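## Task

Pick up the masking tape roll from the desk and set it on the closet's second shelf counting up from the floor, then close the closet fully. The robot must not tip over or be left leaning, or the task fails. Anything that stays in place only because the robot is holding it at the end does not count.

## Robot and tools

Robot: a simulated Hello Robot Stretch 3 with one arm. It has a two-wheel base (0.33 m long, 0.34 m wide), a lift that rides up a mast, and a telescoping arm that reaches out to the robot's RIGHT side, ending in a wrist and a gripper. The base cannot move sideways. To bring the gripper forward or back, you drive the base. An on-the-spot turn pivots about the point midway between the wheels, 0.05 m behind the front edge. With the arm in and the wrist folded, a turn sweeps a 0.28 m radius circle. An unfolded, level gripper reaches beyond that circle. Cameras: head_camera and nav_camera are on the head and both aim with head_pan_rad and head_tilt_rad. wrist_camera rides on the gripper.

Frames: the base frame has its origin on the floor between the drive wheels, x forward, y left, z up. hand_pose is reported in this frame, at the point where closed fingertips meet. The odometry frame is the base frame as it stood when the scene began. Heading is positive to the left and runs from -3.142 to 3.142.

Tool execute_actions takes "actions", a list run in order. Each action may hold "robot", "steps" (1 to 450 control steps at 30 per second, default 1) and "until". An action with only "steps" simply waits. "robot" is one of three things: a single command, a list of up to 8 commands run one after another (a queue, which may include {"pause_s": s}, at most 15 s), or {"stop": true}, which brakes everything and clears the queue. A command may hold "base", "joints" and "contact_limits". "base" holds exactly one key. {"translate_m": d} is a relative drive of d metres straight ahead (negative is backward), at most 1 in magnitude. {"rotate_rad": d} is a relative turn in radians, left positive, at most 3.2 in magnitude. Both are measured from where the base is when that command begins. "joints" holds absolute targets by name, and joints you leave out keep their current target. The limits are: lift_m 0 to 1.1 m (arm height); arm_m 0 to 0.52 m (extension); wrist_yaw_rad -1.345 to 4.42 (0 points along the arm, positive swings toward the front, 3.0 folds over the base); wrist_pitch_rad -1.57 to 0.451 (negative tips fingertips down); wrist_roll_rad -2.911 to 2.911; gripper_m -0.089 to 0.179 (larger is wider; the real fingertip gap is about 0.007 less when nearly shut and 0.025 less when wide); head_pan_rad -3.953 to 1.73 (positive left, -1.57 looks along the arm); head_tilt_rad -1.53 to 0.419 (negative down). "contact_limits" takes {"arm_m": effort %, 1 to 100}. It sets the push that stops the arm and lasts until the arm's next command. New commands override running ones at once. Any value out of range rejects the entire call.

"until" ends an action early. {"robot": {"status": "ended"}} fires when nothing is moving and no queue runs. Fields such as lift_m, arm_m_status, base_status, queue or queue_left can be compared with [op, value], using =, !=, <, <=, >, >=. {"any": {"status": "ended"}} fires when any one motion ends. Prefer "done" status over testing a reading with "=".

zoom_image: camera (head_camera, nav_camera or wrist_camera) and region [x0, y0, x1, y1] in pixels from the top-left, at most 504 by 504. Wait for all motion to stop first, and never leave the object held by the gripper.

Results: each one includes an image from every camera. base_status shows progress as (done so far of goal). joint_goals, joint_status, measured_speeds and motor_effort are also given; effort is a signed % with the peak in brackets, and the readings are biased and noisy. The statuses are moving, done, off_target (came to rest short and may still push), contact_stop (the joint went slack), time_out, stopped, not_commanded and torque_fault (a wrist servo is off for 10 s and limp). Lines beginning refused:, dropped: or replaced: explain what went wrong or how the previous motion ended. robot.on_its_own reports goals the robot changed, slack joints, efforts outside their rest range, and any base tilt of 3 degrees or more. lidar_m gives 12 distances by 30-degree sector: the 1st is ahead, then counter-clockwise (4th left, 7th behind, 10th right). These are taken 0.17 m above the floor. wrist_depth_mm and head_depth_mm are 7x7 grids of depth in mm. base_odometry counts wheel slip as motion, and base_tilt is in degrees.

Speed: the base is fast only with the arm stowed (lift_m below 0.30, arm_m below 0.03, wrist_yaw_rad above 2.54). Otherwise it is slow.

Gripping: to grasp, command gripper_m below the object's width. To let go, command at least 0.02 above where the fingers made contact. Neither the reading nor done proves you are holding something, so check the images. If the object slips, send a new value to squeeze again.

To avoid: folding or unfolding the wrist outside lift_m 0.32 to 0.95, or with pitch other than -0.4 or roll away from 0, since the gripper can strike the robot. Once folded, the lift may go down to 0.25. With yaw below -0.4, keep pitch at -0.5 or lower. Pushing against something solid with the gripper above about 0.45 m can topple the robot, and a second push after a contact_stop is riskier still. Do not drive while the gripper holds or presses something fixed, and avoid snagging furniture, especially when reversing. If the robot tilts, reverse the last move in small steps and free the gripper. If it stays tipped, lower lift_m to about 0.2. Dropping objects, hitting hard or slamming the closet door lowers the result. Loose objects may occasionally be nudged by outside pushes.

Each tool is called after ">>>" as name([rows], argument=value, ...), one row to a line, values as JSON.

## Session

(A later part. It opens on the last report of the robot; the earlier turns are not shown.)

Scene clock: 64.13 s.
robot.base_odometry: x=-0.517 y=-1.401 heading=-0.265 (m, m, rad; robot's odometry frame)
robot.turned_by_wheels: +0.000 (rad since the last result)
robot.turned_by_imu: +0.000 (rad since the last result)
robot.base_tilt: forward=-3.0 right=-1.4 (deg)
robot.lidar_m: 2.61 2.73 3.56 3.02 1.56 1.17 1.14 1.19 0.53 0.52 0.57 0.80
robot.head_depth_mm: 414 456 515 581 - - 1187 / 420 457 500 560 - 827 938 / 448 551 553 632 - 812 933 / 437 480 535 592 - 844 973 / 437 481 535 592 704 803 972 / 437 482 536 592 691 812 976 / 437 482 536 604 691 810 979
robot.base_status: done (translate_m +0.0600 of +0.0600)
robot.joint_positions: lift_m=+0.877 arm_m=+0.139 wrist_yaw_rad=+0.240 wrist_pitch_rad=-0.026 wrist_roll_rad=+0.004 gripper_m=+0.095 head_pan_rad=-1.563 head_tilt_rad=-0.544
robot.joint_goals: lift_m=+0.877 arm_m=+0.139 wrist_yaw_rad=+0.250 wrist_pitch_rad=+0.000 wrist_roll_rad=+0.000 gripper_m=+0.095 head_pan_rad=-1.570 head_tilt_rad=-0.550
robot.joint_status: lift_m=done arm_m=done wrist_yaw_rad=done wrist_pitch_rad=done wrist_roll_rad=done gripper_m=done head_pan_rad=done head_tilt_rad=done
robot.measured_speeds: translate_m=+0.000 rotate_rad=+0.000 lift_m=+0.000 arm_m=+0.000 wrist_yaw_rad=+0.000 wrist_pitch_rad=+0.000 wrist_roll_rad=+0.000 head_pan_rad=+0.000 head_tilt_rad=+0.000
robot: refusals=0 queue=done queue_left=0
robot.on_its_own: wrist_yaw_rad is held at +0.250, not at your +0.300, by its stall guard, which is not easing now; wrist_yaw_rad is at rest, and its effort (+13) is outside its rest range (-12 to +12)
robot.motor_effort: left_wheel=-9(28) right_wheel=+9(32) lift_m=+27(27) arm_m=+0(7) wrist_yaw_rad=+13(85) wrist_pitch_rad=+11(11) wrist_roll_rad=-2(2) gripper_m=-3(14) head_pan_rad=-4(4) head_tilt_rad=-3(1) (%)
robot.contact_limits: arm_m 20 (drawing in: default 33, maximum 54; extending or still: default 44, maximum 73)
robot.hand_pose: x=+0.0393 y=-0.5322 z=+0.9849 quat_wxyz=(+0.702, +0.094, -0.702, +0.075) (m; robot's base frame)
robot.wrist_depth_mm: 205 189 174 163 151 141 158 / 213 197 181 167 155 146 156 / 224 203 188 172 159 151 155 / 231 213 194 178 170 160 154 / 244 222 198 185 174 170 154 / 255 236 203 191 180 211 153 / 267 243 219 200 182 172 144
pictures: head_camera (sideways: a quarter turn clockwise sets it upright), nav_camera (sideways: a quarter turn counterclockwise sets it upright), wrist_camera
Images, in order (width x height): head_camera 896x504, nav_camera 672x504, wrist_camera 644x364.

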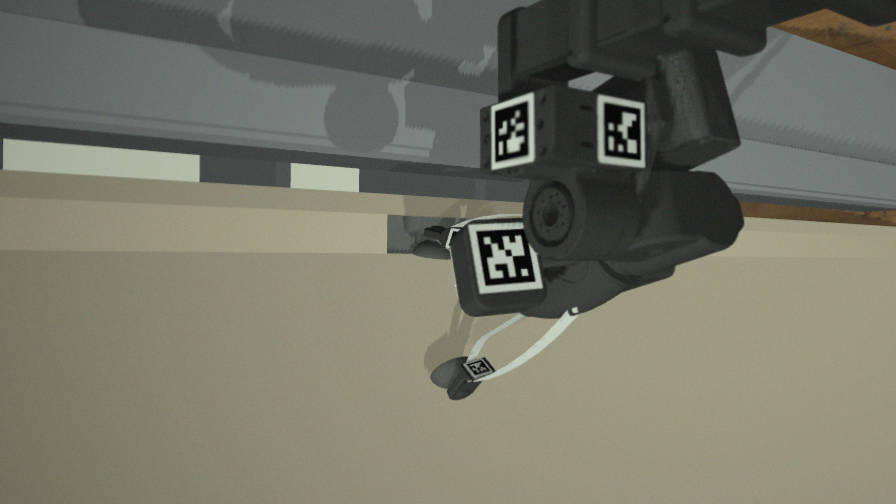

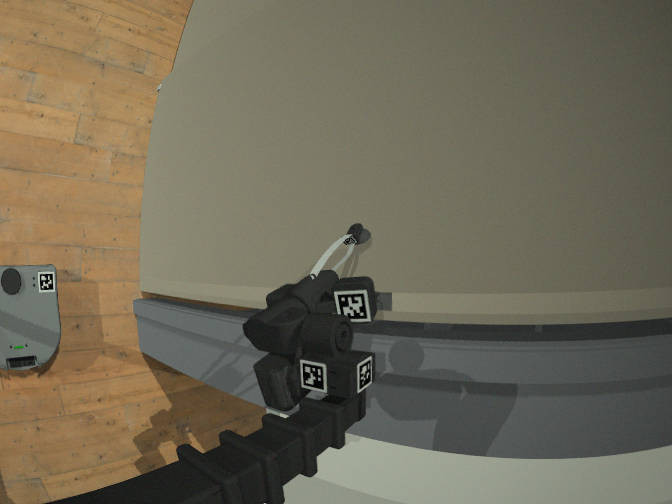

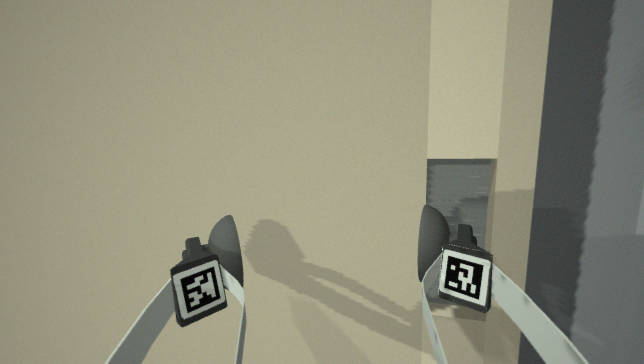

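>>> execute_actions([
  {"robot": {"base": {"translate_m": 0.09}, "joints": {"wrist_yaw_rad": 0.3}}, "steps": 200, "until": {"robot": {"translate_m": [">=", 0.055]}}},
])

>>> execute_actions([
  {"steps": 100, "until": {"robot": {"status": "ended"}}},
])

Scene clock: 67.10 s.
robot.base_odometry: x=-0.461 y=-1.416 heading=-0.266 (m, m, rad; robot's odometry frame)
robot.turned_by_wheels: -0.001 (rad since the last result)
robot.turned_by_imu: -0.001 (rad since the last result)
robot.base_tilt: forward=-2.8 right=-0.7 (deg)
robot.lidar_m: 2.55 2.68 3.58 3.00 1.65 1.23 1.20 1.25 0.54 0.55 0.58 0.81
robot.head_depth_mm: 434 463 503 565 - - 939 / 928 1007 843 642 - 816 937 / 438 483 536 619 - 1029 1028 / 439 483 537 585 - 842 978 / 440 484 538 594 709 812 983 / 439 485 538 608 696 811 981 / 439 484 538 608 698 815 984
robot.base_status: moving (translate_m +0.0578 of +0.0900)
robot.joint_positions: lift_m=+0.877 arm_m=+0.139 wrist_yaw_rad=+0.218 wrist_pitch_rad=-0.028 wrist_roll_rad=+0.004 gripper_m=+0.095 head_pan_rad=-1.563 head_tilt_rad=-0.544
robot.joint_goals: lift_m=+0.877 arm_m=+0.139 wrist_yaw_rad=+0.300 wrist_pitch_rad=+0.000 wrist_roll_rad=+0.000 gripper_m=+0.095 head_pan_rad=-1.570 head_tilt_rad=-0.550
robot.joint_status: lift_m=done arm_m=done wrist_yaw_rad=moving wrist_pitch_rad=done wrist_roll_rad=done gripper_m=done head_pan_rad=done head_tilt_rad=done
robot.measured_speeds: translate_m=+0.100 rotate_rad=+0.000 lift_m=+0.000 arm_m=+0.000 wrist_yaw_rad=+0.000 wrist_pitch_rad=+0.000 wrist_roll_rad=+0.000 head_pan_rad=+0.000 head_tilt_rad=+0.000
robot: refusals=0 queue=running queue_left=0
robot.motor_effort: left_wheel=-27(29) right_wheel=+40(42) lift_m=+27(27) arm_m=+0(1) wrist_yaw_rad=+100(100) wrist_pitch_rad=+12(11) wrist_roll_rad=-2(2) gripper_m=-18(18) head_pan_rad=-4(4) head_tilt_rad=-2(1) (%)
robot.contact_limits: arm_m 20 (drawing in: default 33, maximum 54; extending or still: default 44, maximum 73)
robot.hand_pose: x=+0.0338 y=-0.5334 z=+0.9843 quat_wxyz=(+0.703, +0.087, -0.703, +0.067) (m; robot's base frame)
robot.wrist_depth_mm: 199 186 173 162 152 144 138 / 207 194 180 168 157 147 143 / 215 201 186 172 162 152 148 / 225 209 193 180 166 164 193 / 235 218 198 186 172 168 192 / 245 229 202 192 179 - 203 / 259 236 218 200 186 172 192
pictures: head_camera (sideways: a quarter turn clockwise sets it upright), nav_camera (sideways: a quarter turn counterclockwise sets it upright), wrist_camera
Images, in order (width x height): head_camera 896x504, nav_camera 672x504, wrist_camera 644x364.

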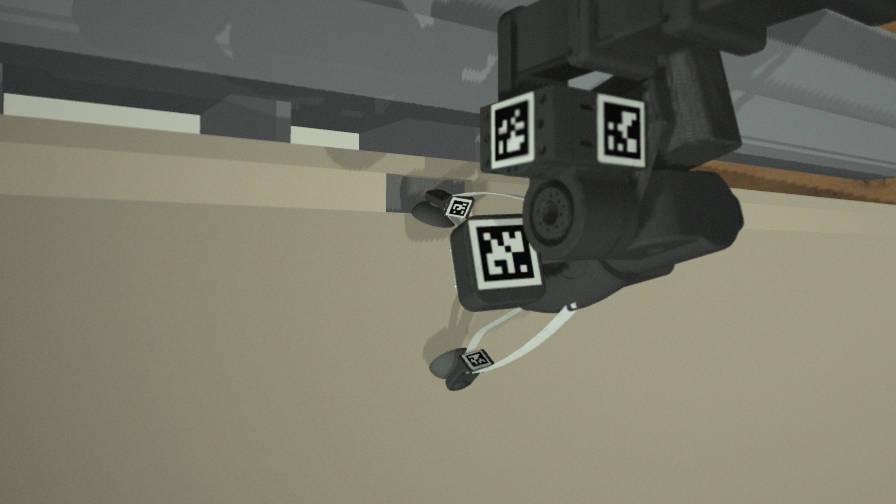

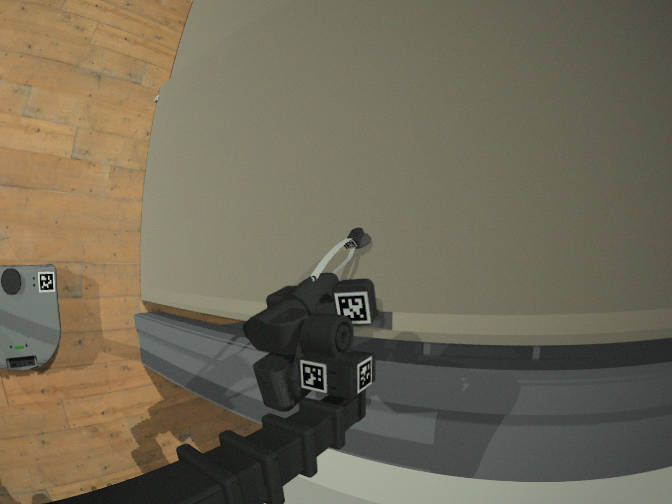

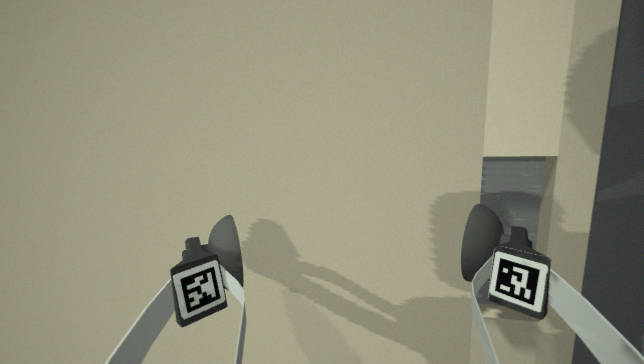

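Scene clock: 68.40 s.
robot.base_odometry: x=-0.430 y=-1.425 heading=-0.265 (m, m, rad; robot's odometry frame)
robot.turned_by_wheels: +0.001 (rad since the last result)
robot.turned_by_imu: +0.002 (rad since the last result)
robot.base_tilt: forward=-3.0 right=-1.4 (deg)
robot.lidar_m: 2.52 2.63 3.58 3.02 1.69 1.27 1.23 1.28 0.55 0.55 0.58 0.81
robot.head_depth_mm: 848 540 538 577 - - 938 / 1064 1111 1146 1071 - 816 940 / 1066 1128 1281 1115 - 1425 1269 / 438 482 536 592 - 849 1005 / 438 484 538 594 706 807 976 / 438 483 539 596 694 811 977 / 439 483 538 605 693 810 979
robot.base_status: done (translate_m +0.0900 of +0.0900)
robot.joint_positions: lift_m=+0.877 arm_m=+0.139 wrist_yaw_rad=+0.297 wrist_pitch_rad=-0.025 wrist_roll_rad=+0.004 gripper_m=+0.095 head_pan_rad=-1.563 head_tilt_rad=-0.544
robot.joint_goals: lift_m=+0.877 arm_m=+0.139 wrist_yaw_rad=+0.300 wrist_pitch_rad=+0.000 wrist_roll_rad=+0.000 gripper_m=+0.095 head_pan_rad=-1.570 head_tilt_rad=-0.550
robot.joint_status: lift_m=done arm_m=done wrist_yaw_rad=done wrist_pitch_rad=done wrist_roll_rad=done gripper_m=done head_pan_rad=done head_tilt_rad=done
robot.measured_speeds: translate_m=+0.000 rotate_rad=+0.000 lift_m=+0.000 arm_m=+0.000 wrist_yaw_rad=+0.000 wrist_pitch_rad=+0.000 wrist_roll_rad=+0.000 head_pan_rad=+0.000 head_tilt_rad=+0.000
robot: refusals=0 queue=done queue_left=0
robot.motor_effort: left_wheel=-4(28) right_wheel=+2(38) lift_m=+26(27) arm_m=+0(1) wrist_yaw_rad=+4(100) wrist_pitch_rad=+10(11) wrist_roll_rad=-2(2) gripper_m=+1(18) head_pan_rad=-4(4) head_tilt_rad=-2(2) (%)
robot.contact_limits: arm_m 20 (drawing in: default 33, maximum 54; extending or still: default 44, maximum 73)
robot.hand_pose: x=+0.0534 y=-0.5284 z=+0.9850 quat_wxyz=(+0.700, +0.114, -0.699, +0.095) (m; robot's base frame)
robot.wrist_depth_mm: 229 206 185 168 155 145 541 / 240 215 192 174 158 150 551 / 250 224 199 180 164 154 468 / 258 232 206 185 176 170 533 / 278 244 211 192 178 177 526 / 292 260 215 199 185 599 523 / 310 266 233 207 187 174 457
pictures: head_camera (sideways: a quarter turn clockwise sets it upright), nav_camera (sideways: a quarter turn counterclockwise sets it upright), wrist_camera
Images, in order (width x height): head_camera 896x504, nav_camera 672x504, wrist_camera 644x364.

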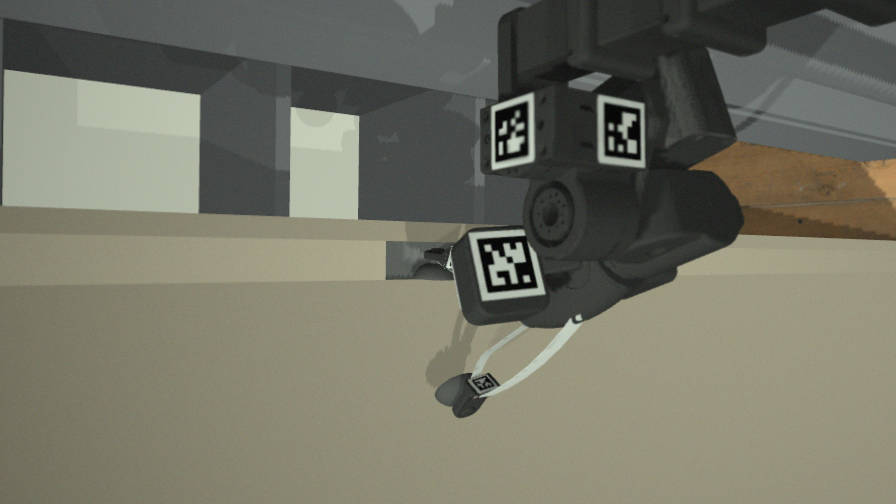

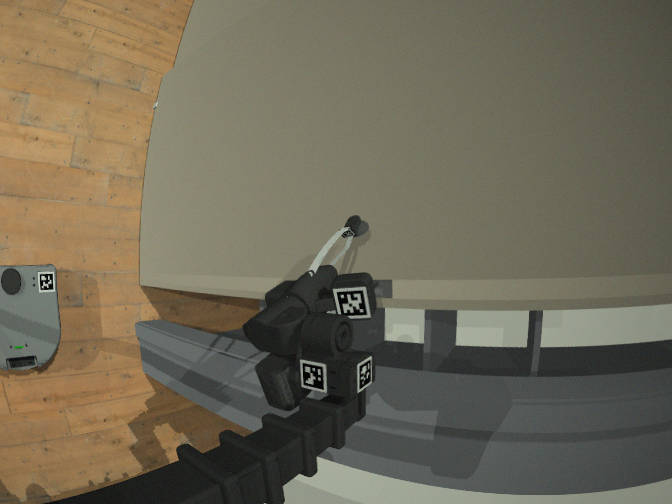

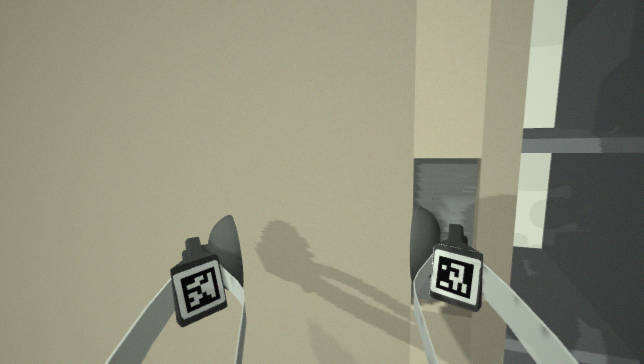

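>>> execute_actions([
  {"robot": {"joints": {"arm_m": 0.09}}, "steps": 100, "until": {"robot": {"arm_m": ["<", 0.105]}}},
  {"robot": {"base": {"translate_m": -0.085}, "joints": {"wrist_yaw_rad": 0.0, "gripper_m": 0.0, "lift_m": 0.42, "head_tilt_rad": -0.8}}, "steps": 200, "until": {"robot": {"status": "ended"}}},
])

Scene clock: 79.63 s.
robot.base_odometry: x=-0.512 y=-1.403 heading=-0.265 (m, m, rad; robot's odometry frame)
robot.turned_by_wheels: +0.000 (rad since the last result)
robot.turned_by_imu: +0.001 (rad since the last result)
robot.base_tilt: forward=-3.1 right=-1.5 (deg)
robot.lidar_m: 2.61 2.74 3.57 3.00 1.58 1.18 1.15 1.20 0.53 0.52 0.57 0.80
robot.head_depth_mm: 434 508 597 719 1406 1301 1156 / 447 502 580 720 907 1231 1150 / 867 1162 980 767 921 1192 - / 857 1199 1328 1286 1515 1349 1112 / 762 578 649 778 985 1230 1143 / 460 528 619 750 947 1234 1137 / 460 528 619 750 951 1231 1143
robot.base_status: done (translate_m -0.0850 of -0.0850)
robot.joint_positions: lift_m=+0.420 arm_m=+0.090 wrist_yaw_rad=+0.002 wrist_pitch_rad=-0.024 wrist_roll_rad=+0.004 gripper_m=+0.000 head_pan_rad=-1.563 head_tilt_rad=-0.790
robot.joint_goals: lift_m=+0.420 arm_m=+0.090 wrist_yaw_rad=+0.000 wrist_pitch_rad=+0.000 wrist_roll_rad=+0.000 gripper_m=+0.000 head_pan_rad=-1.570 head_tilt_rad=-0.800
robot.joint_status: lift_m=done arm_m=done wrist_yaw_rad=done wrist_pitch_rad=done wrist_roll_rad=done gripper_m=done head_pan_rad=done head_tilt_rad=done
robot.measured_speeds: translate_m=+0.000 rotate_rad=+0.000 lift_m=+0.000 arm_m=+0.000 wrist_yaw_rad=+0.000 wrist_pitch_rad=+0.000 wrist_roll_rad=+0.000 head_pan_rad=+0.000 head_tilt_rad=+0.000
robot: refusals=0 queue=done queue_left=0
robot.motor_effort: left_wheel=-4(10) right_wheel=+2(2) lift_m=+21(26) arm_m=-6(7) wrist_yaw_rad=-4(4) wrist_pitch_rad=+10(10) wrist_roll_rad=-2(2) gripper_m=+0(79) head_pan_rad=-4(4) head_tilt_rad=-3(15) (%)
robot.hand_pose: x=-0.0208 y=-0.4909 z=+0.5285 quat_wxyz=(+0.706, +0.010, -0.708, -0.008) (m; robot's base frame)
robot.wrist_depth_mm: 202 198 225 828 267 167 178 / 205 206 221 702 268 172 181 / 214 212 218 908 272 177 188 / 221 219 219 918 279 182 194 / 228 224 226 - 284 188 201 / 235 233 232 - 220 194 207 / 244 240 242 849 764 201 214
pictures: head_camera (sideways: a quarter turn clockwise sets it upright), nav_camera (sideways: a quarter turn counterclockwise sets it upright), wrist_camera
Images, in order (width x height): head_camera 896x504, nav_camera 672x504, wrist_camera 644x364.

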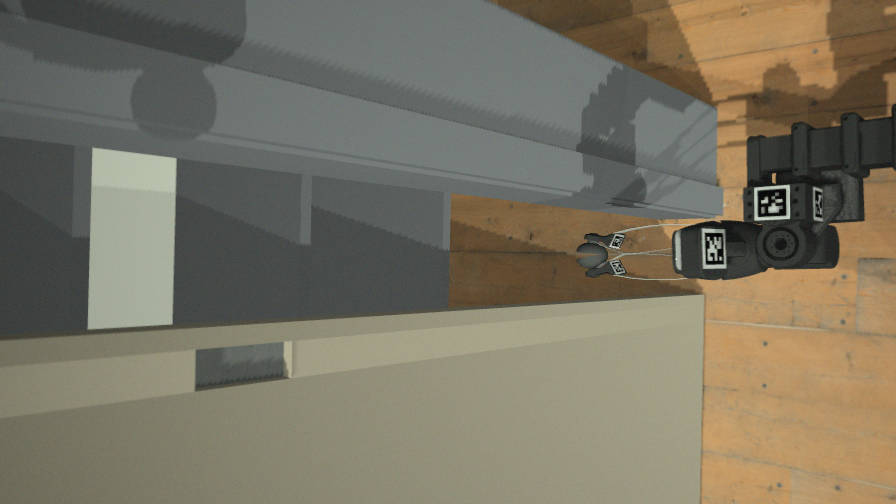

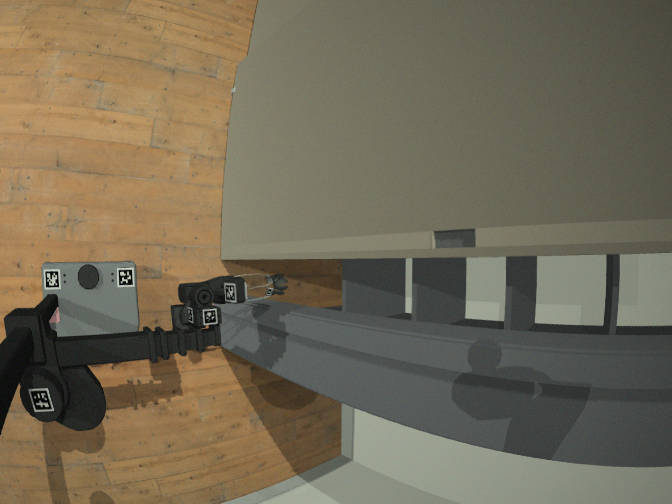

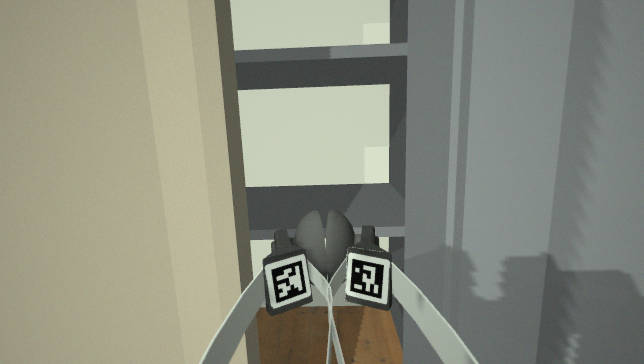

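>>> execute_actions([
  {"robot": {"joints": {"arm_m": 0.31}, "contact_limits": {"arm_m": 20}}, "steps": 200, "until": {"robot": {"status": "ended"}}},
  {"robot": {"base": {"translate_m": 0.26}}, "steps": 200, "until": {"robot": {"translate_m": [">=", 0.15]}}},
])

>>> execute_actions([
  {"steps": 100, "until": {"robot": {"status": "ended"}}},
])

Scene clock: 89.67 s.
robot.base_odometry: x=-0.366 y=-1.442 heading=-0.266 (m, m, rad; robot's odometry frame)
robot.turned_by_wheels: -0.001 (rad since the last result)
robot.turned_by_imu: -0.002 (rad since the last result)
robot.base_tilt: forward=-4.5 right=-0.9 (deg)
robot.lidar_m: 2.45 2.57 3.56 3.00 1.79 1.33 1.29 1.35 0.57 0.55 0.57 0.81
robot.head_depth_mm: 874 1030 728 752 916 1232 1148 / 870 1212 1276 1268 1044 1240 1158 / 863 1202 1329 1302 1560 1299 1149 / 811 1157 1038 1258 988 1276 1146 / 462 531 623 753 951 1239 1146 / 463 531 625 753 953 1230 1144 / 463 532 624 757 959 1234 1137
robot.base_status: moving (translate_m +0.1511 of +0.2600)
robot.joint_positions: lift_m=+0.420 arm_m=+0.310 wrist_yaw_rad=-0.019 wrist_pitch_rad=-0.023 wrist_roll_rad=+0.003 gripper_m=+0.000 head_pan_rad=-1.563 head_tilt_rad=-0.790
robot.joint_goals: lift_m=+0.420 arm_m=+0.310 wrist_yaw_rad=+0.000 wrist_pitch_rad=+0.000 wrist_roll_rad=+0.000 gripper_m=+0.000 head_pan_rad=-1.570 head_tilt_rad=-0.800
robot.joint_status: lift_m=done arm_m=done wrist_yaw_rad=done wrist_pitch_rad=done wrist_roll_rad=done gripper_m=done head_pan_rad=done head_tilt_rad=done
robot.measured_speeds: translate_m=+0.100 rotate_rad=+0.000 lift_m=+0.000 arm_m=+0.000 wrist_yaw_rad=+0.000 wrist_pitch_rad=+0.000 wrist_roll_rad=+0.000 head_pan_rad=+0.000 head_tilt_rad=+0.000
robot: refusals=0 queue=running queue_left=0
robot.motor_effort: left_wheel=-17(45) right_wheel=+28(65) lift_m=+22(22) arm_m=+2(5) wrist_yaw_rad=+24(66) wrist_pitch_rad=+9(10) wrist_roll_rad=-2(2) gripper_m=-2(2) head_pan_rad=-4(4) head_tilt_rad=-3(3) (%)
robot.contact_limits: arm_m 20 (drawing in: default 33, maximum 54; extending or still: default 44, maximum 73)
robot.hand_pose: x=-0.0263 y=-0.7104 z=+0.5288 quat_wxyz=(+0.706, +0.002, -0.708, -0.015) (m; robot's base frame)
robot.wrist_depth_mm: 296 307 314 325 339 352 327 / 575 612 650 676 667 526 359 / 694 693 697 693 687 544 360 / 719 723 714 709 711 537 361 / 557 542 534 - 505 479 366 / 371 366 362 - 370 359 339 / 779 781 788 768 783 561 368
pictures: head_camera (sideways: a quarter turn clockwise sets it upright), nav_camera (sideways: a quarter turn counterclockwise sets it upright), wrist_camera
Images, in order (width x height): head_camera 896x504, nav_camera 672x504, wrist_camera 644x364.

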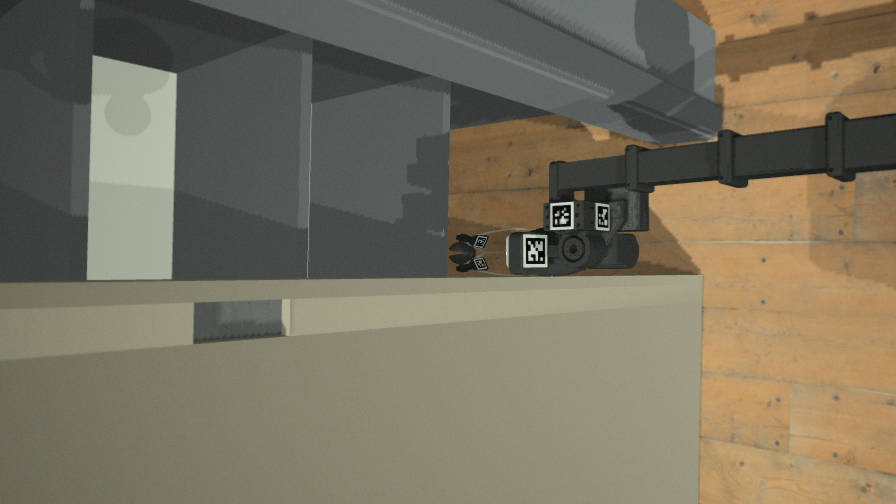

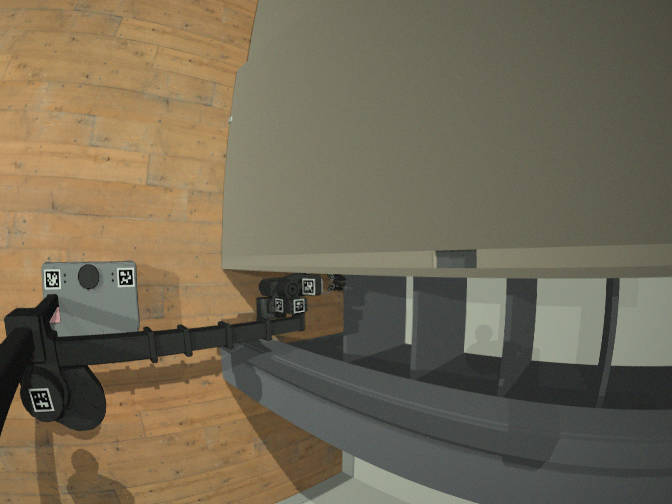

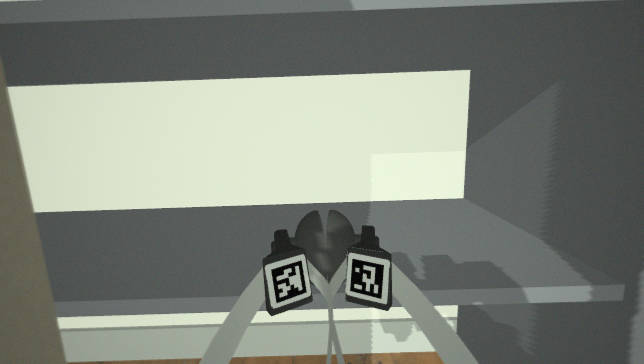

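Scene clock: 91.47 s.
robot.base_odometry: x=-0.261 y=-1.471 heading=-0.265 (m, m, rad; robot's odometry frame)
robot.turned_by_wheels: +0.000 (rad since the last result)
robot.turned_by_imu: +0.000 (rad since the last result)
robot.base_tilt: forward=-3.2 right=-1.3 (deg)
robot.lidar_m: 2.34 2.46 3.44 2.99 1.94 1.44 1.40 0.74 0.63 0.55 0.58 0.81
robot.head_depth_mm: 877 1209 1193 1254 1037 1239 1151 / 869 1208 1336 1295 1498 1291 1162 / 863 1197 1330 1636 1558 1295 1148 / 855 1152 1037 1268 990 1275 1147 / 465 545 629 757 956 1240 1142 / 466 536 625 759 962 1241 1144 / 467 534 628 761 961 1239 1138
robot.base_status: done (translate_m +0.2600 of +0.2600)
robot.joint_positions: lift_m=+0.420 arm_m=+0.310 wrist_yaw_rad=-0.014 wrist_pitch_rad=-0.023 wrist_roll_rad=+0.003 gripper_m=+0.000 head_pan_rad=-1.563 head_tilt_rad=-0.790
robot.joint_goals: lift_m=+0.420 arm_m=+0.310 wrist_yaw_rad=+0.000 wrist_pitch_rad=+0.000 wrist_roll_rad=+0.000 gripper_m=+0.000 head_pan_rad=-1.570 head_tilt_rad=-0.800
robot.joint_status: lift_m=done arm_m=done wrist_yaw_rad=done wrist_pitch_rad=done wrist_roll_rad=done gripper_m=done head_pan_rad=done head_tilt_rad=done
robot.measured_speeds: translate_m=+0.000 rotate_rad=+0.000 lift_m=+0.000 arm_m=+0.000 wrist_yaw_rad=+0.000 wrist_pitch_rad=+0.000 wrist_roll_rad=+0.000 head_pan_rad=+0.000 head_tilt_rad=+0.000
robot: refusals=0 queue=done queue_left=0
robot.on_its_own: wrist_yaw_rad is at rest, and its effort (+18) is outside its rest range (-12 to +12)
robot.motor_effort: left_wheel=-12(18) right_wheel=+14(27) lift_m=+22(22) arm_m=+3(3) wrist_yaw_rad=+18(24) wrist_pitch_rad=+9(9) wrist_roll_rad=-2(2) gripper_m=-1(3) head_pan_rad=-4(4) head_tilt_rad=-3(2) (%)
robot.contact_limits: arm_m 20 (drawing in: default 33, maximum 54; extending or still: default 44, maximum 73)
robot.hand_pose: x=-0.0250 y=-0.7104 z=+0.5288 quat_wxyz=(+0.706, +0.003, -0.708, -0.013) (m; robot's base frame)
robot.wrist_depth_mm: 297 301 314 328 336 354 366 / 579 613 649 668 688 635 482 / 703 700 702 702 699 690 491 / 728 723 738 727 714 676 486 / - 544 521 617 499 487 447 / - 367 359 - 369 359 354 / - 786 787 782 760 753 499
pictures: head_camera (sideways: a quarter turn clockwise sets it upright), nav_camera (sideways: a quarter turn counterclockwise sets it upright), wrist_camera
Images, in order (width x height): head_camera 896x504, nav_camera 672x504, wrist_camera 644x364.

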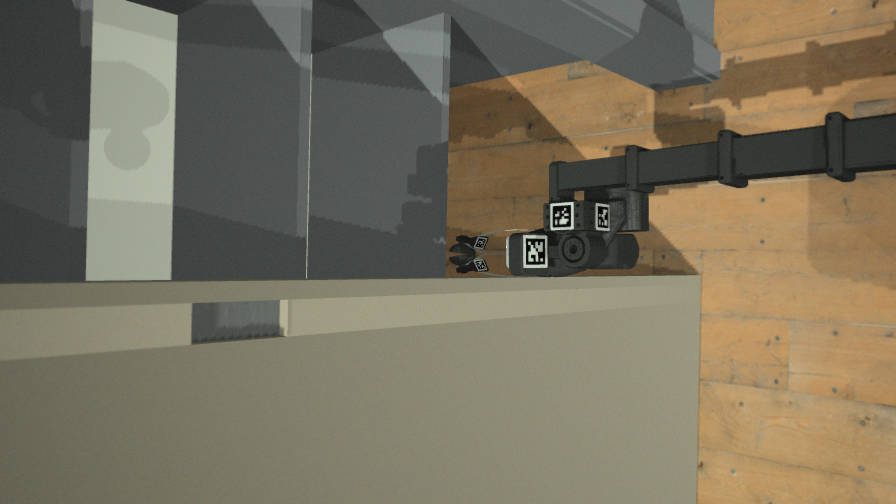

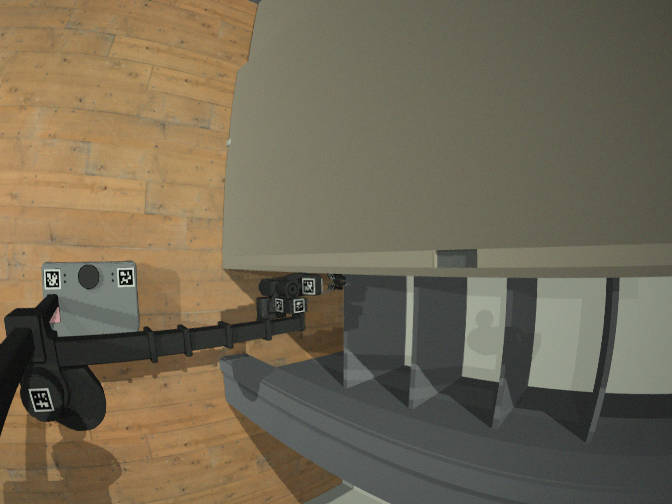

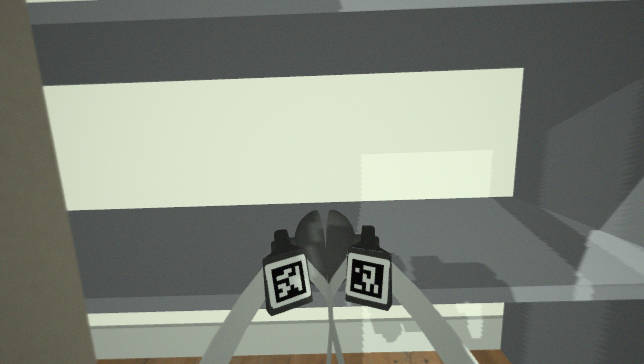

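>>> execute_actions([
  {"robot": {"base": {"translate_m": -0.02}, "joints": {"arm_m": 0.0, "wrist_pitch_rad": -0.4, "lift_m": 0.34, "head_pan_rad": 0.0, "head_tilt_rad": -0.3}}, "steps": 200, "until": {"robot": {"arm_m": ["<", 0.1], "base_status": ["!=", "moving"]}}},
  {"robot": {"base": {"rotate_rad": 1.876}, "joints": {"wrist_yaw_rad": 3.05}}, "steps": 200, "until": {"robot": {"wrist_yaw_rad": [">", 2.9]}}},
  {"robot": {"joints": {"lift_m": 0.27}}, "steps": 200, "until": {"robot": {"lift_m": ["<", 0.295], "base_status": ["!=", "moving"]}}},
  {"robot": {"base": {"translate_m": 1.0}}, "steps": 300, "until": {"robot": {"translate_m": [">=", 0.65]}}},
  {"robot": {"base": {"translate_m": 1.0}}, "steps": 300, "until": {"robot": {"translate_m": [">=", 0.64]}}},
  {"robot": {"base": {"translate_m": 0.99}}, "steps": 300, "until": {"robot": {"status": "ended"}}},
])

Scene clock: 117.07 s.
robot.base_odometry: x=-0.372 y=+0.819 heading=+1.611 (m, m, rad; robot's odometry frame)
robot.turned_by_wheels: +1.876 (rad since the last result)
robot.turned_by_imu: +1.901 (rad since the last result)
robot.base_tilt: forward=-3.1 right=-1.4 (deg)
robot.lidar_m: 0.92 0.63 0.58 0.58 0.71 1.43 2.70 3.35 3.13 2.32 1.23 1.33
robot.head_depth_mm: 1087 1145 1219 1054 690 1473 1488 / 1123 1186 1256 1057 691 1535 1498 / 1153 1223 1296 1052 690 1604 1487 / 1191 1263 1346 1053 690 1125 1239 / 1219 1295 1368 1054 692 1668 1488 / 1067 1105 1150 1143 727 1304 1354 / 901 931 960 987 770 1058 1099
robot.base_status: done (translate_m +0.9900 of +0.9900)
robot.joint_positions: lift_m=+0.270 arm_m=+0.000 wrist_yaw_rad=+3.048 wrist_pitch_rad=-0.417 wrist_roll_rad=+0.003 gripper_m=+0.000 head_pan_rad=-0.007 head_tilt_rad=-0.309
robot.joint_goals: lift_m=+0.270 arm_m=+0.000 wrist_yaw_rad=+3.050 wrist_pitch_rad=-0.400 wrist_roll_rad=+0.000 gripper_m=+0.000 head_pan_rad=+0.000 head_tilt_rad=-0.300
robot.joint_status: lift_m=done arm_m=done wrist_yaw_rad=done wrist_pitch_rad=done wrist_roll_rad=done gripper_m=done head_pan_rad=done head_tilt_rad=done
robot.measured_speeds: translate_m=+0.000 rotate_rad=+0.000 lift_m=+0.000 arm_m=+0.000 wrist_yaw_rad=+0.000 wrist_pitch_rad=+0.000 wrist_roll_rad=+0.000 head_pan_rad=+0.000 head_tilt_rad=+0.000
robot: refusals=0 queue=done queue_left=0
robot.motor_effort: left_wheel=-5(16) right_wheel=+3(14) lift_m=+22(23) arm_m=-6(6) wrist_yaw_rad=+2(21) wrist_pitch_rad=+7(11) wrist_roll_rad=-2(2) gripper_m=-2(2) head_pan_rad=+3(49) head_tilt_rad=+3(23) (%)
robot.hand_pose: x=-0.0003 y=+0.0782 z=+0.2830 quat_wxyz=(+0.179, +0.699, +0.114, +0.683) (m; robot's base frame)
robot.wrist_depth_mm: 724 685 597 571 535 500 482 / 804 776 649 621 571 543 530 / 898 831 701 671 639 582 565 / 743 721 722 702 669 641 616 / 579 583 - - 567 552 558 / 486 501 - - 473 464 464 / 433 - - - 404 407 395
pictures: head_camera (sideways: a quarter turn clockwise sets it upright), nav_camera (sideways: a quarter turn counterclockwise sets it upright), wrist_camera
Images, in order (width x height): head_camera 896x504, nav_camera 672x504, wrist_camera 644x364.

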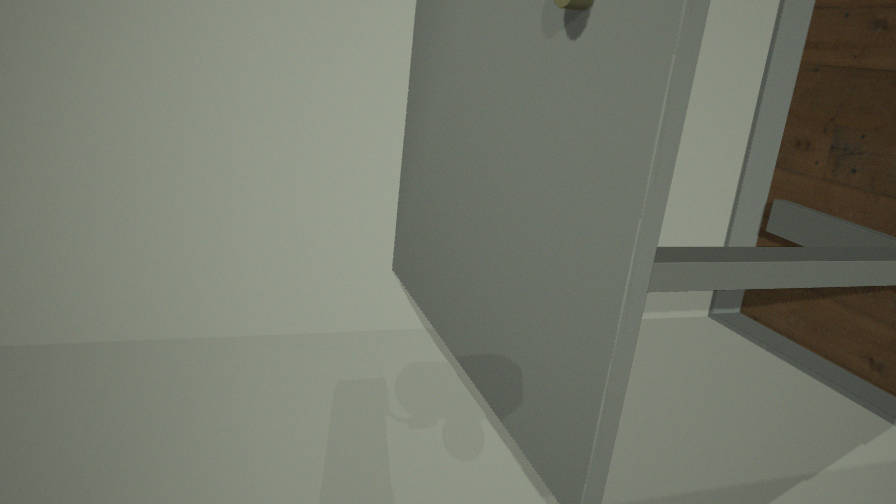

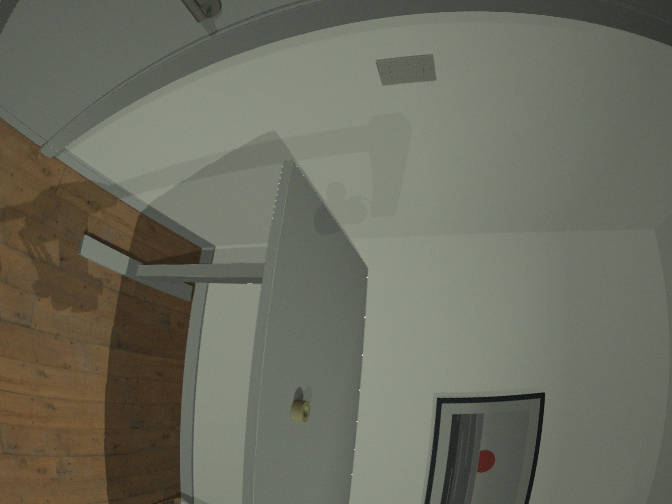

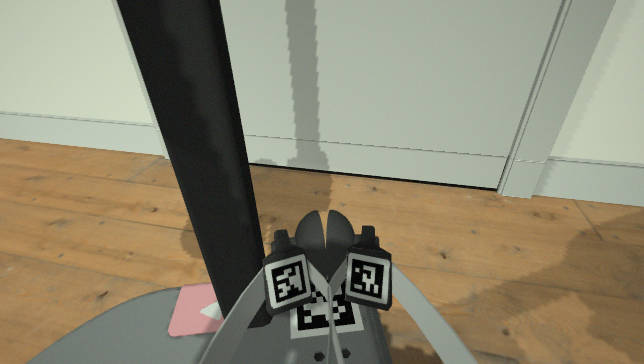

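>>> execute_actions([
  {"robot": {"base": {"rotate_rad": 1.215}, "joints": {"lift_m": 0.97, "head_pan_rad": -1.57, "head_tilt_rad": -0.5}}, "steps": 150, "until": {"robot": {"lift_m": [">", 0.35]}}},
  {"robot": {"joints": {"wrist_yaw_rad": 0.0}}, "steps": 300, "until": {"robot": {"wrist_yaw_rad": ["<", 1.0]}}},
  {"robot": {"joints": {"wrist_pitch_rad": -0.3, "gripper_m": 0.13}}, "steps": 300, "until": {"robot": {"status": "ended"}}},
])

Scene clock: 127.83 s.
robot.base_odometry: x=-0.372 y=+0.819 heading=+2.826 (m, m, rad; robot's odometry frame)
robot.turned_by_wheels: +1.215 (rad since the last result)
robot.turned_by_imu: +1.231 (rad since the last result)
robot.base_tilt: forward=-3.1 right=-1.5 (deg)
robot.lidar_m: 0.58 0.60 0.81 2.38 2.83 3.26 3.12 1.23 1.27 1.32 0.85 0.60
robot.head_depth_mm: 1107 1228 1022 690 1120 - - / 1101 1227 1018 689 1663 - - / 1102 1219 1019 688 - - - / 1119 1222 1015 687 - - 1270 / 1118 1216 1008 685 1656 1556 1301 / 1112 1214 1011 686 1690 1516 1303 / 1106 1208 1012 686 1141 1467 1296
robot.base_status: done (rotate_rad +1.2148 of +1.2150)
robot.joint_positions: lift_m=+0.970 arm_m=+0.000 wrist_yaw_rad=+0.003 wrist_pitch_rad=-0.322 wrist_roll_rad=+0.003 gripper_m=+0.130 head_pan_rad=-1.563 head_tilt_rad=-0.494
robot.joint_goals: lift_m=+0.970 arm_m=+0.000 wrist_yaw_rad=+0.000 wrist_pitch_rad=-0.300 wrist_roll_rad=+0.000 gripper_m=+0.130 head_pan_rad=-1.570 head_tilt_rad=-0.500
robot.joint_status: lift_m=done arm_m=done wrist_yaw_rad=done wrist_pitch_rad=done wrist_roll_rad=done gripper_m=done head_pan_rad=done head_tilt_rad=done
robot.measured_speeds: translate_m=+0.000 rotate_rad=+0.000 lift_m=+0.000 arm_m=+0.000 wrist_yaw_rad=+0.000 wrist_pitch_rad=+0.000 wrist_roll_rad=+0.000 head_pan_rad=+0.000 head_tilt_rad=+0.000
robot: refusals=0 queue=done queue_left=0
robot.motor_effort: left_wheel=-6(15) right_wheel=+3(11) lift_m=+27(29) arm_m=-6(6) wrist_yaw_rad=-4(6) wrist_pitch_rad=+9(10) wrist_roll_rad=-2(2) gripper_m=+2(83) head_pan_rad=-4(49) head_tilt_rad=-1(14) (%)
robot.hand_pose: x=-0.0209 y=-0.3808 z=+1.0046 quat_wxyz=(+0.697, +0.114, -0.699, -0.113) (m; robot's base frame)
robot.wrist_depth_mm: 706 917 896 919 906 956 940 / 712 939 949 927 874 829 816 / 612 525 505 457 486 473 462 / 359 354 347 342 335 326 320 / 677 864 - - - - - / 691 870 - - - - - / 652 - - - - - -
pictures: head_camera (sideways: a quarter turn clockwise sets it upright), nav_camera (sideways: a quarter turn counterclockwise sets it upright), wrist_camera
Images, in order (width x height): head_camera 896x504, nav_camera 672x504, wrist_camera 644x364.

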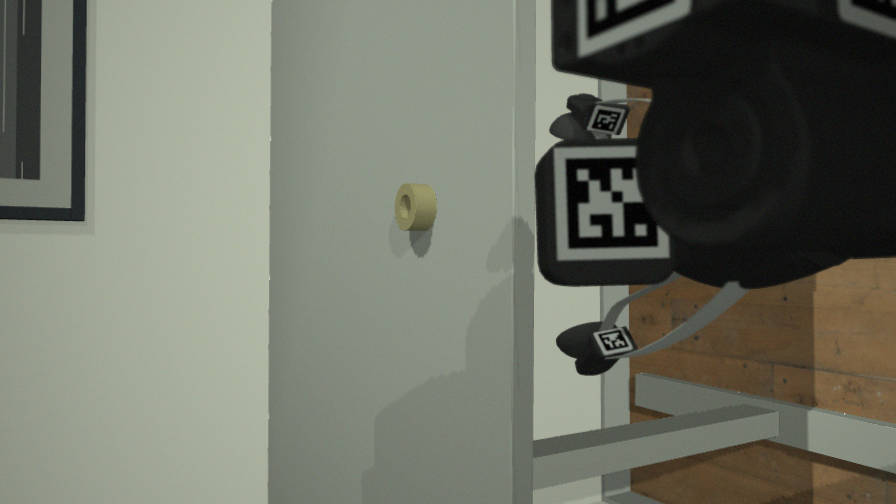

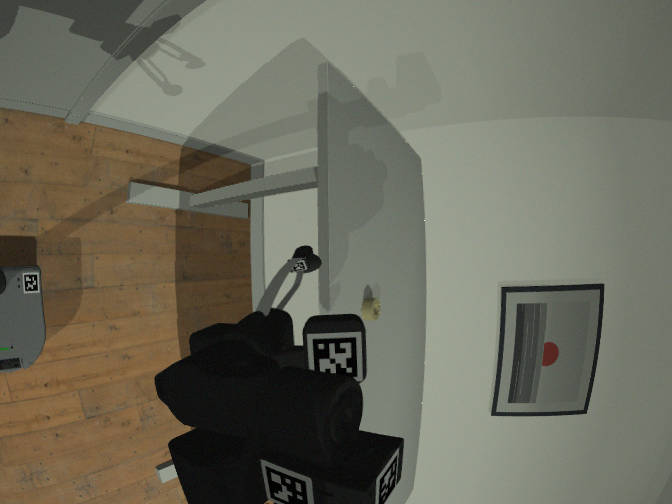

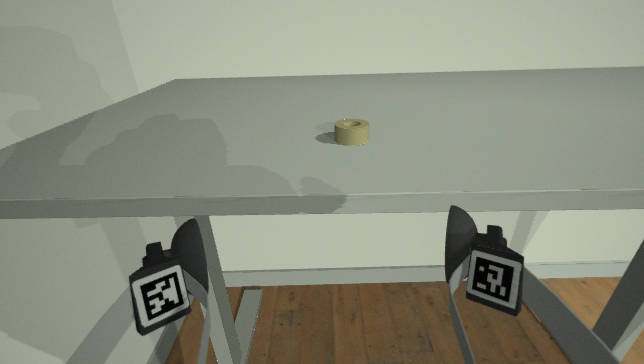

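>>> execute_actions([
  {"robot": {"base": {"translate_m": -0.042}, "joints": {"lift_m": 0.96, "arm_m": 0.23}, "contact_limits": {"arm_m": 20}}, "steps": 200, "until": {"robot": {"status": "ended"}}},
])

Scene clock: 133.07 s.
robot.base_odometry: x=-0.332 y=+0.806 heading=+2.826 (m, m, rad; robot's odometry frame)
robot.turned_by_wheels: +0.000 (rad since the last result)
robot.turned_by_imu: +0.000 (rad since the last result)
robot.base_tilt: forward=-3.2 right=-1.6 (deg)
robot.lidar_m: 0.62 0.65 0.91 2.54 2.82 3.20 3.09 1.20 1.21 1.32 0.91 0.65
robot.head_depth_mm: 1103 1224 1142 - 1752 1567 1302 / 1102 1220 1185 - 1709 1556 1305 / 1096 1219 1178 - 1720 1573 1306 / 1109 1215 1086 - 1713 1553 1301 / 1117 1215 1009 657 1691 1551 1298 / 1116 1212 1011 684 1672 1558 1298 / 1108 1216 1007 685 1120 1322 1271
robot.base_status: done (translate_m -0.0420 of -0.0420)
robot.joint_positions: lift_m=+0.960 arm_m=+0.230 wrist_yaw_rad=+0.002 wrist_pitch_rad=-0.322 wrist_roll_rad=+0.003 gripper_m=+0.130 head_pan_rad=-1.563 head_tilt_rad=-0.494
robot.joint_goals: lift_m=+0.960 arm_m=+0.230 wrist_yaw_rad=+0.000 wrist_pitch_rad=-0.300 wrist_roll_rad=+0.000 gripper_m=+0.130 head_pan_rad=-1.570 head_tilt_rad=-0.500
robot.joint_status: lift_m=done arm_m=done wrist_yaw_rad=done wrist_pitch_rad=done wrist_roll_rad=done gripper_m=done head_pan_rad=done head_tilt_rad=done
robot.measured_speeds: translate_m=+0.000 rotate_rad=+0.000 lift_m=+0.000 arm_m=+0.000 wrist_yaw_rad=+0.000 wrist_pitch_rad=+0.000 wrist_roll_rad=+0.000 head_pan_rad=+0.000 head_tilt_rad=+0.000
robot: refusals=0 queue=done queue_left=0
robot.motor_effort: left_wheel=-5(13) right_wheel=+4(6) lift_m=+21(27) arm_m=+5(6) wrist_yaw_rad=-3(3) wrist_pitch_rad=+9(9) wrist_roll_rad=-2(2) gripper_m=+0(1) head_pan_rad=-4(4) head_tilt_rad=-1(1) (%)
robot.contact_limits: arm_m 20 (drawing in: default 33, maximum 54; extending or still: default 44, maximum 73)
robot.hand_pose: x=-0.0211 y=-0.6100 z=+0.9949 quat_wxyz=(+0.697, +0.114, -0.699, -0.113) (m; robot's base frame)
robot.wrist_depth_mm: 728 730 745 743 749 730 751 / 744 773 786 770 779 793 741 / 501 484 475 469 456 443 434 / 333 330 325 317 311 308 299 / 251 252 243 227 238 246 233 / 201 208 195 195 193 - 189 / 174 161 165 163 163 160 159
pictures: head_camera (sideways: a quarter turn clockwise sets it upright), nav_camera (sideways: a quarter turn counterclockwise sets it upright), wrist_camera
Images, in order (width x height): head_camera 896x504, nav_camera 672x504, wrist_camera 644x364.

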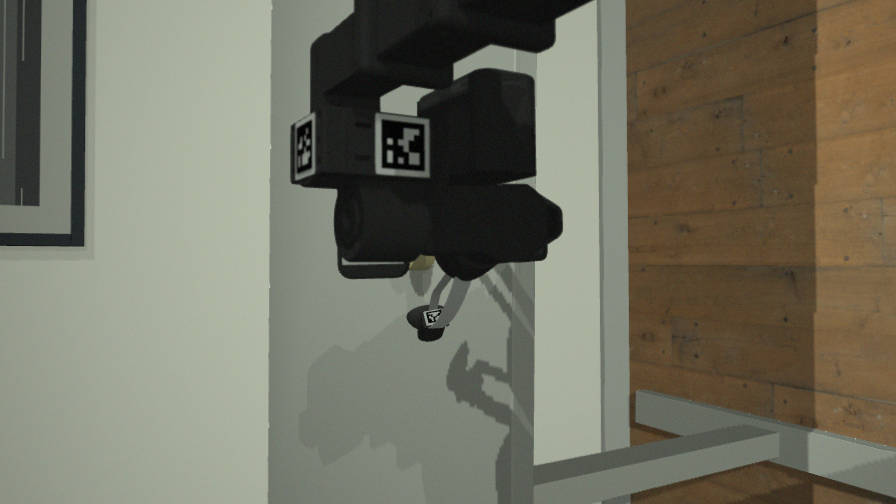

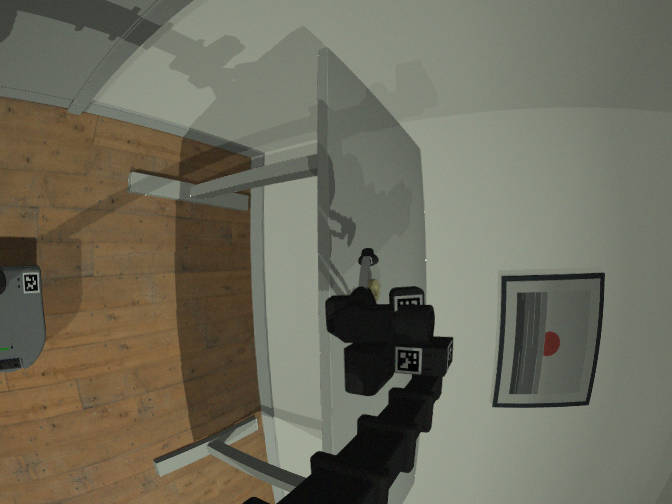

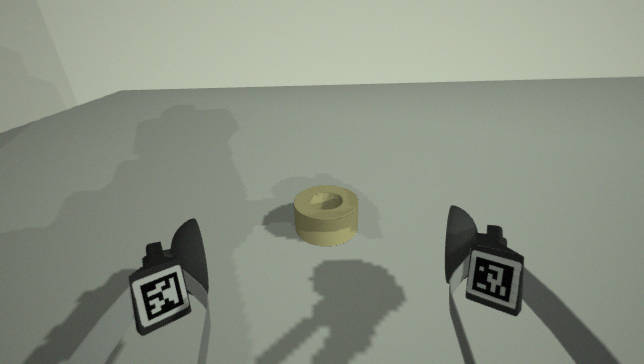

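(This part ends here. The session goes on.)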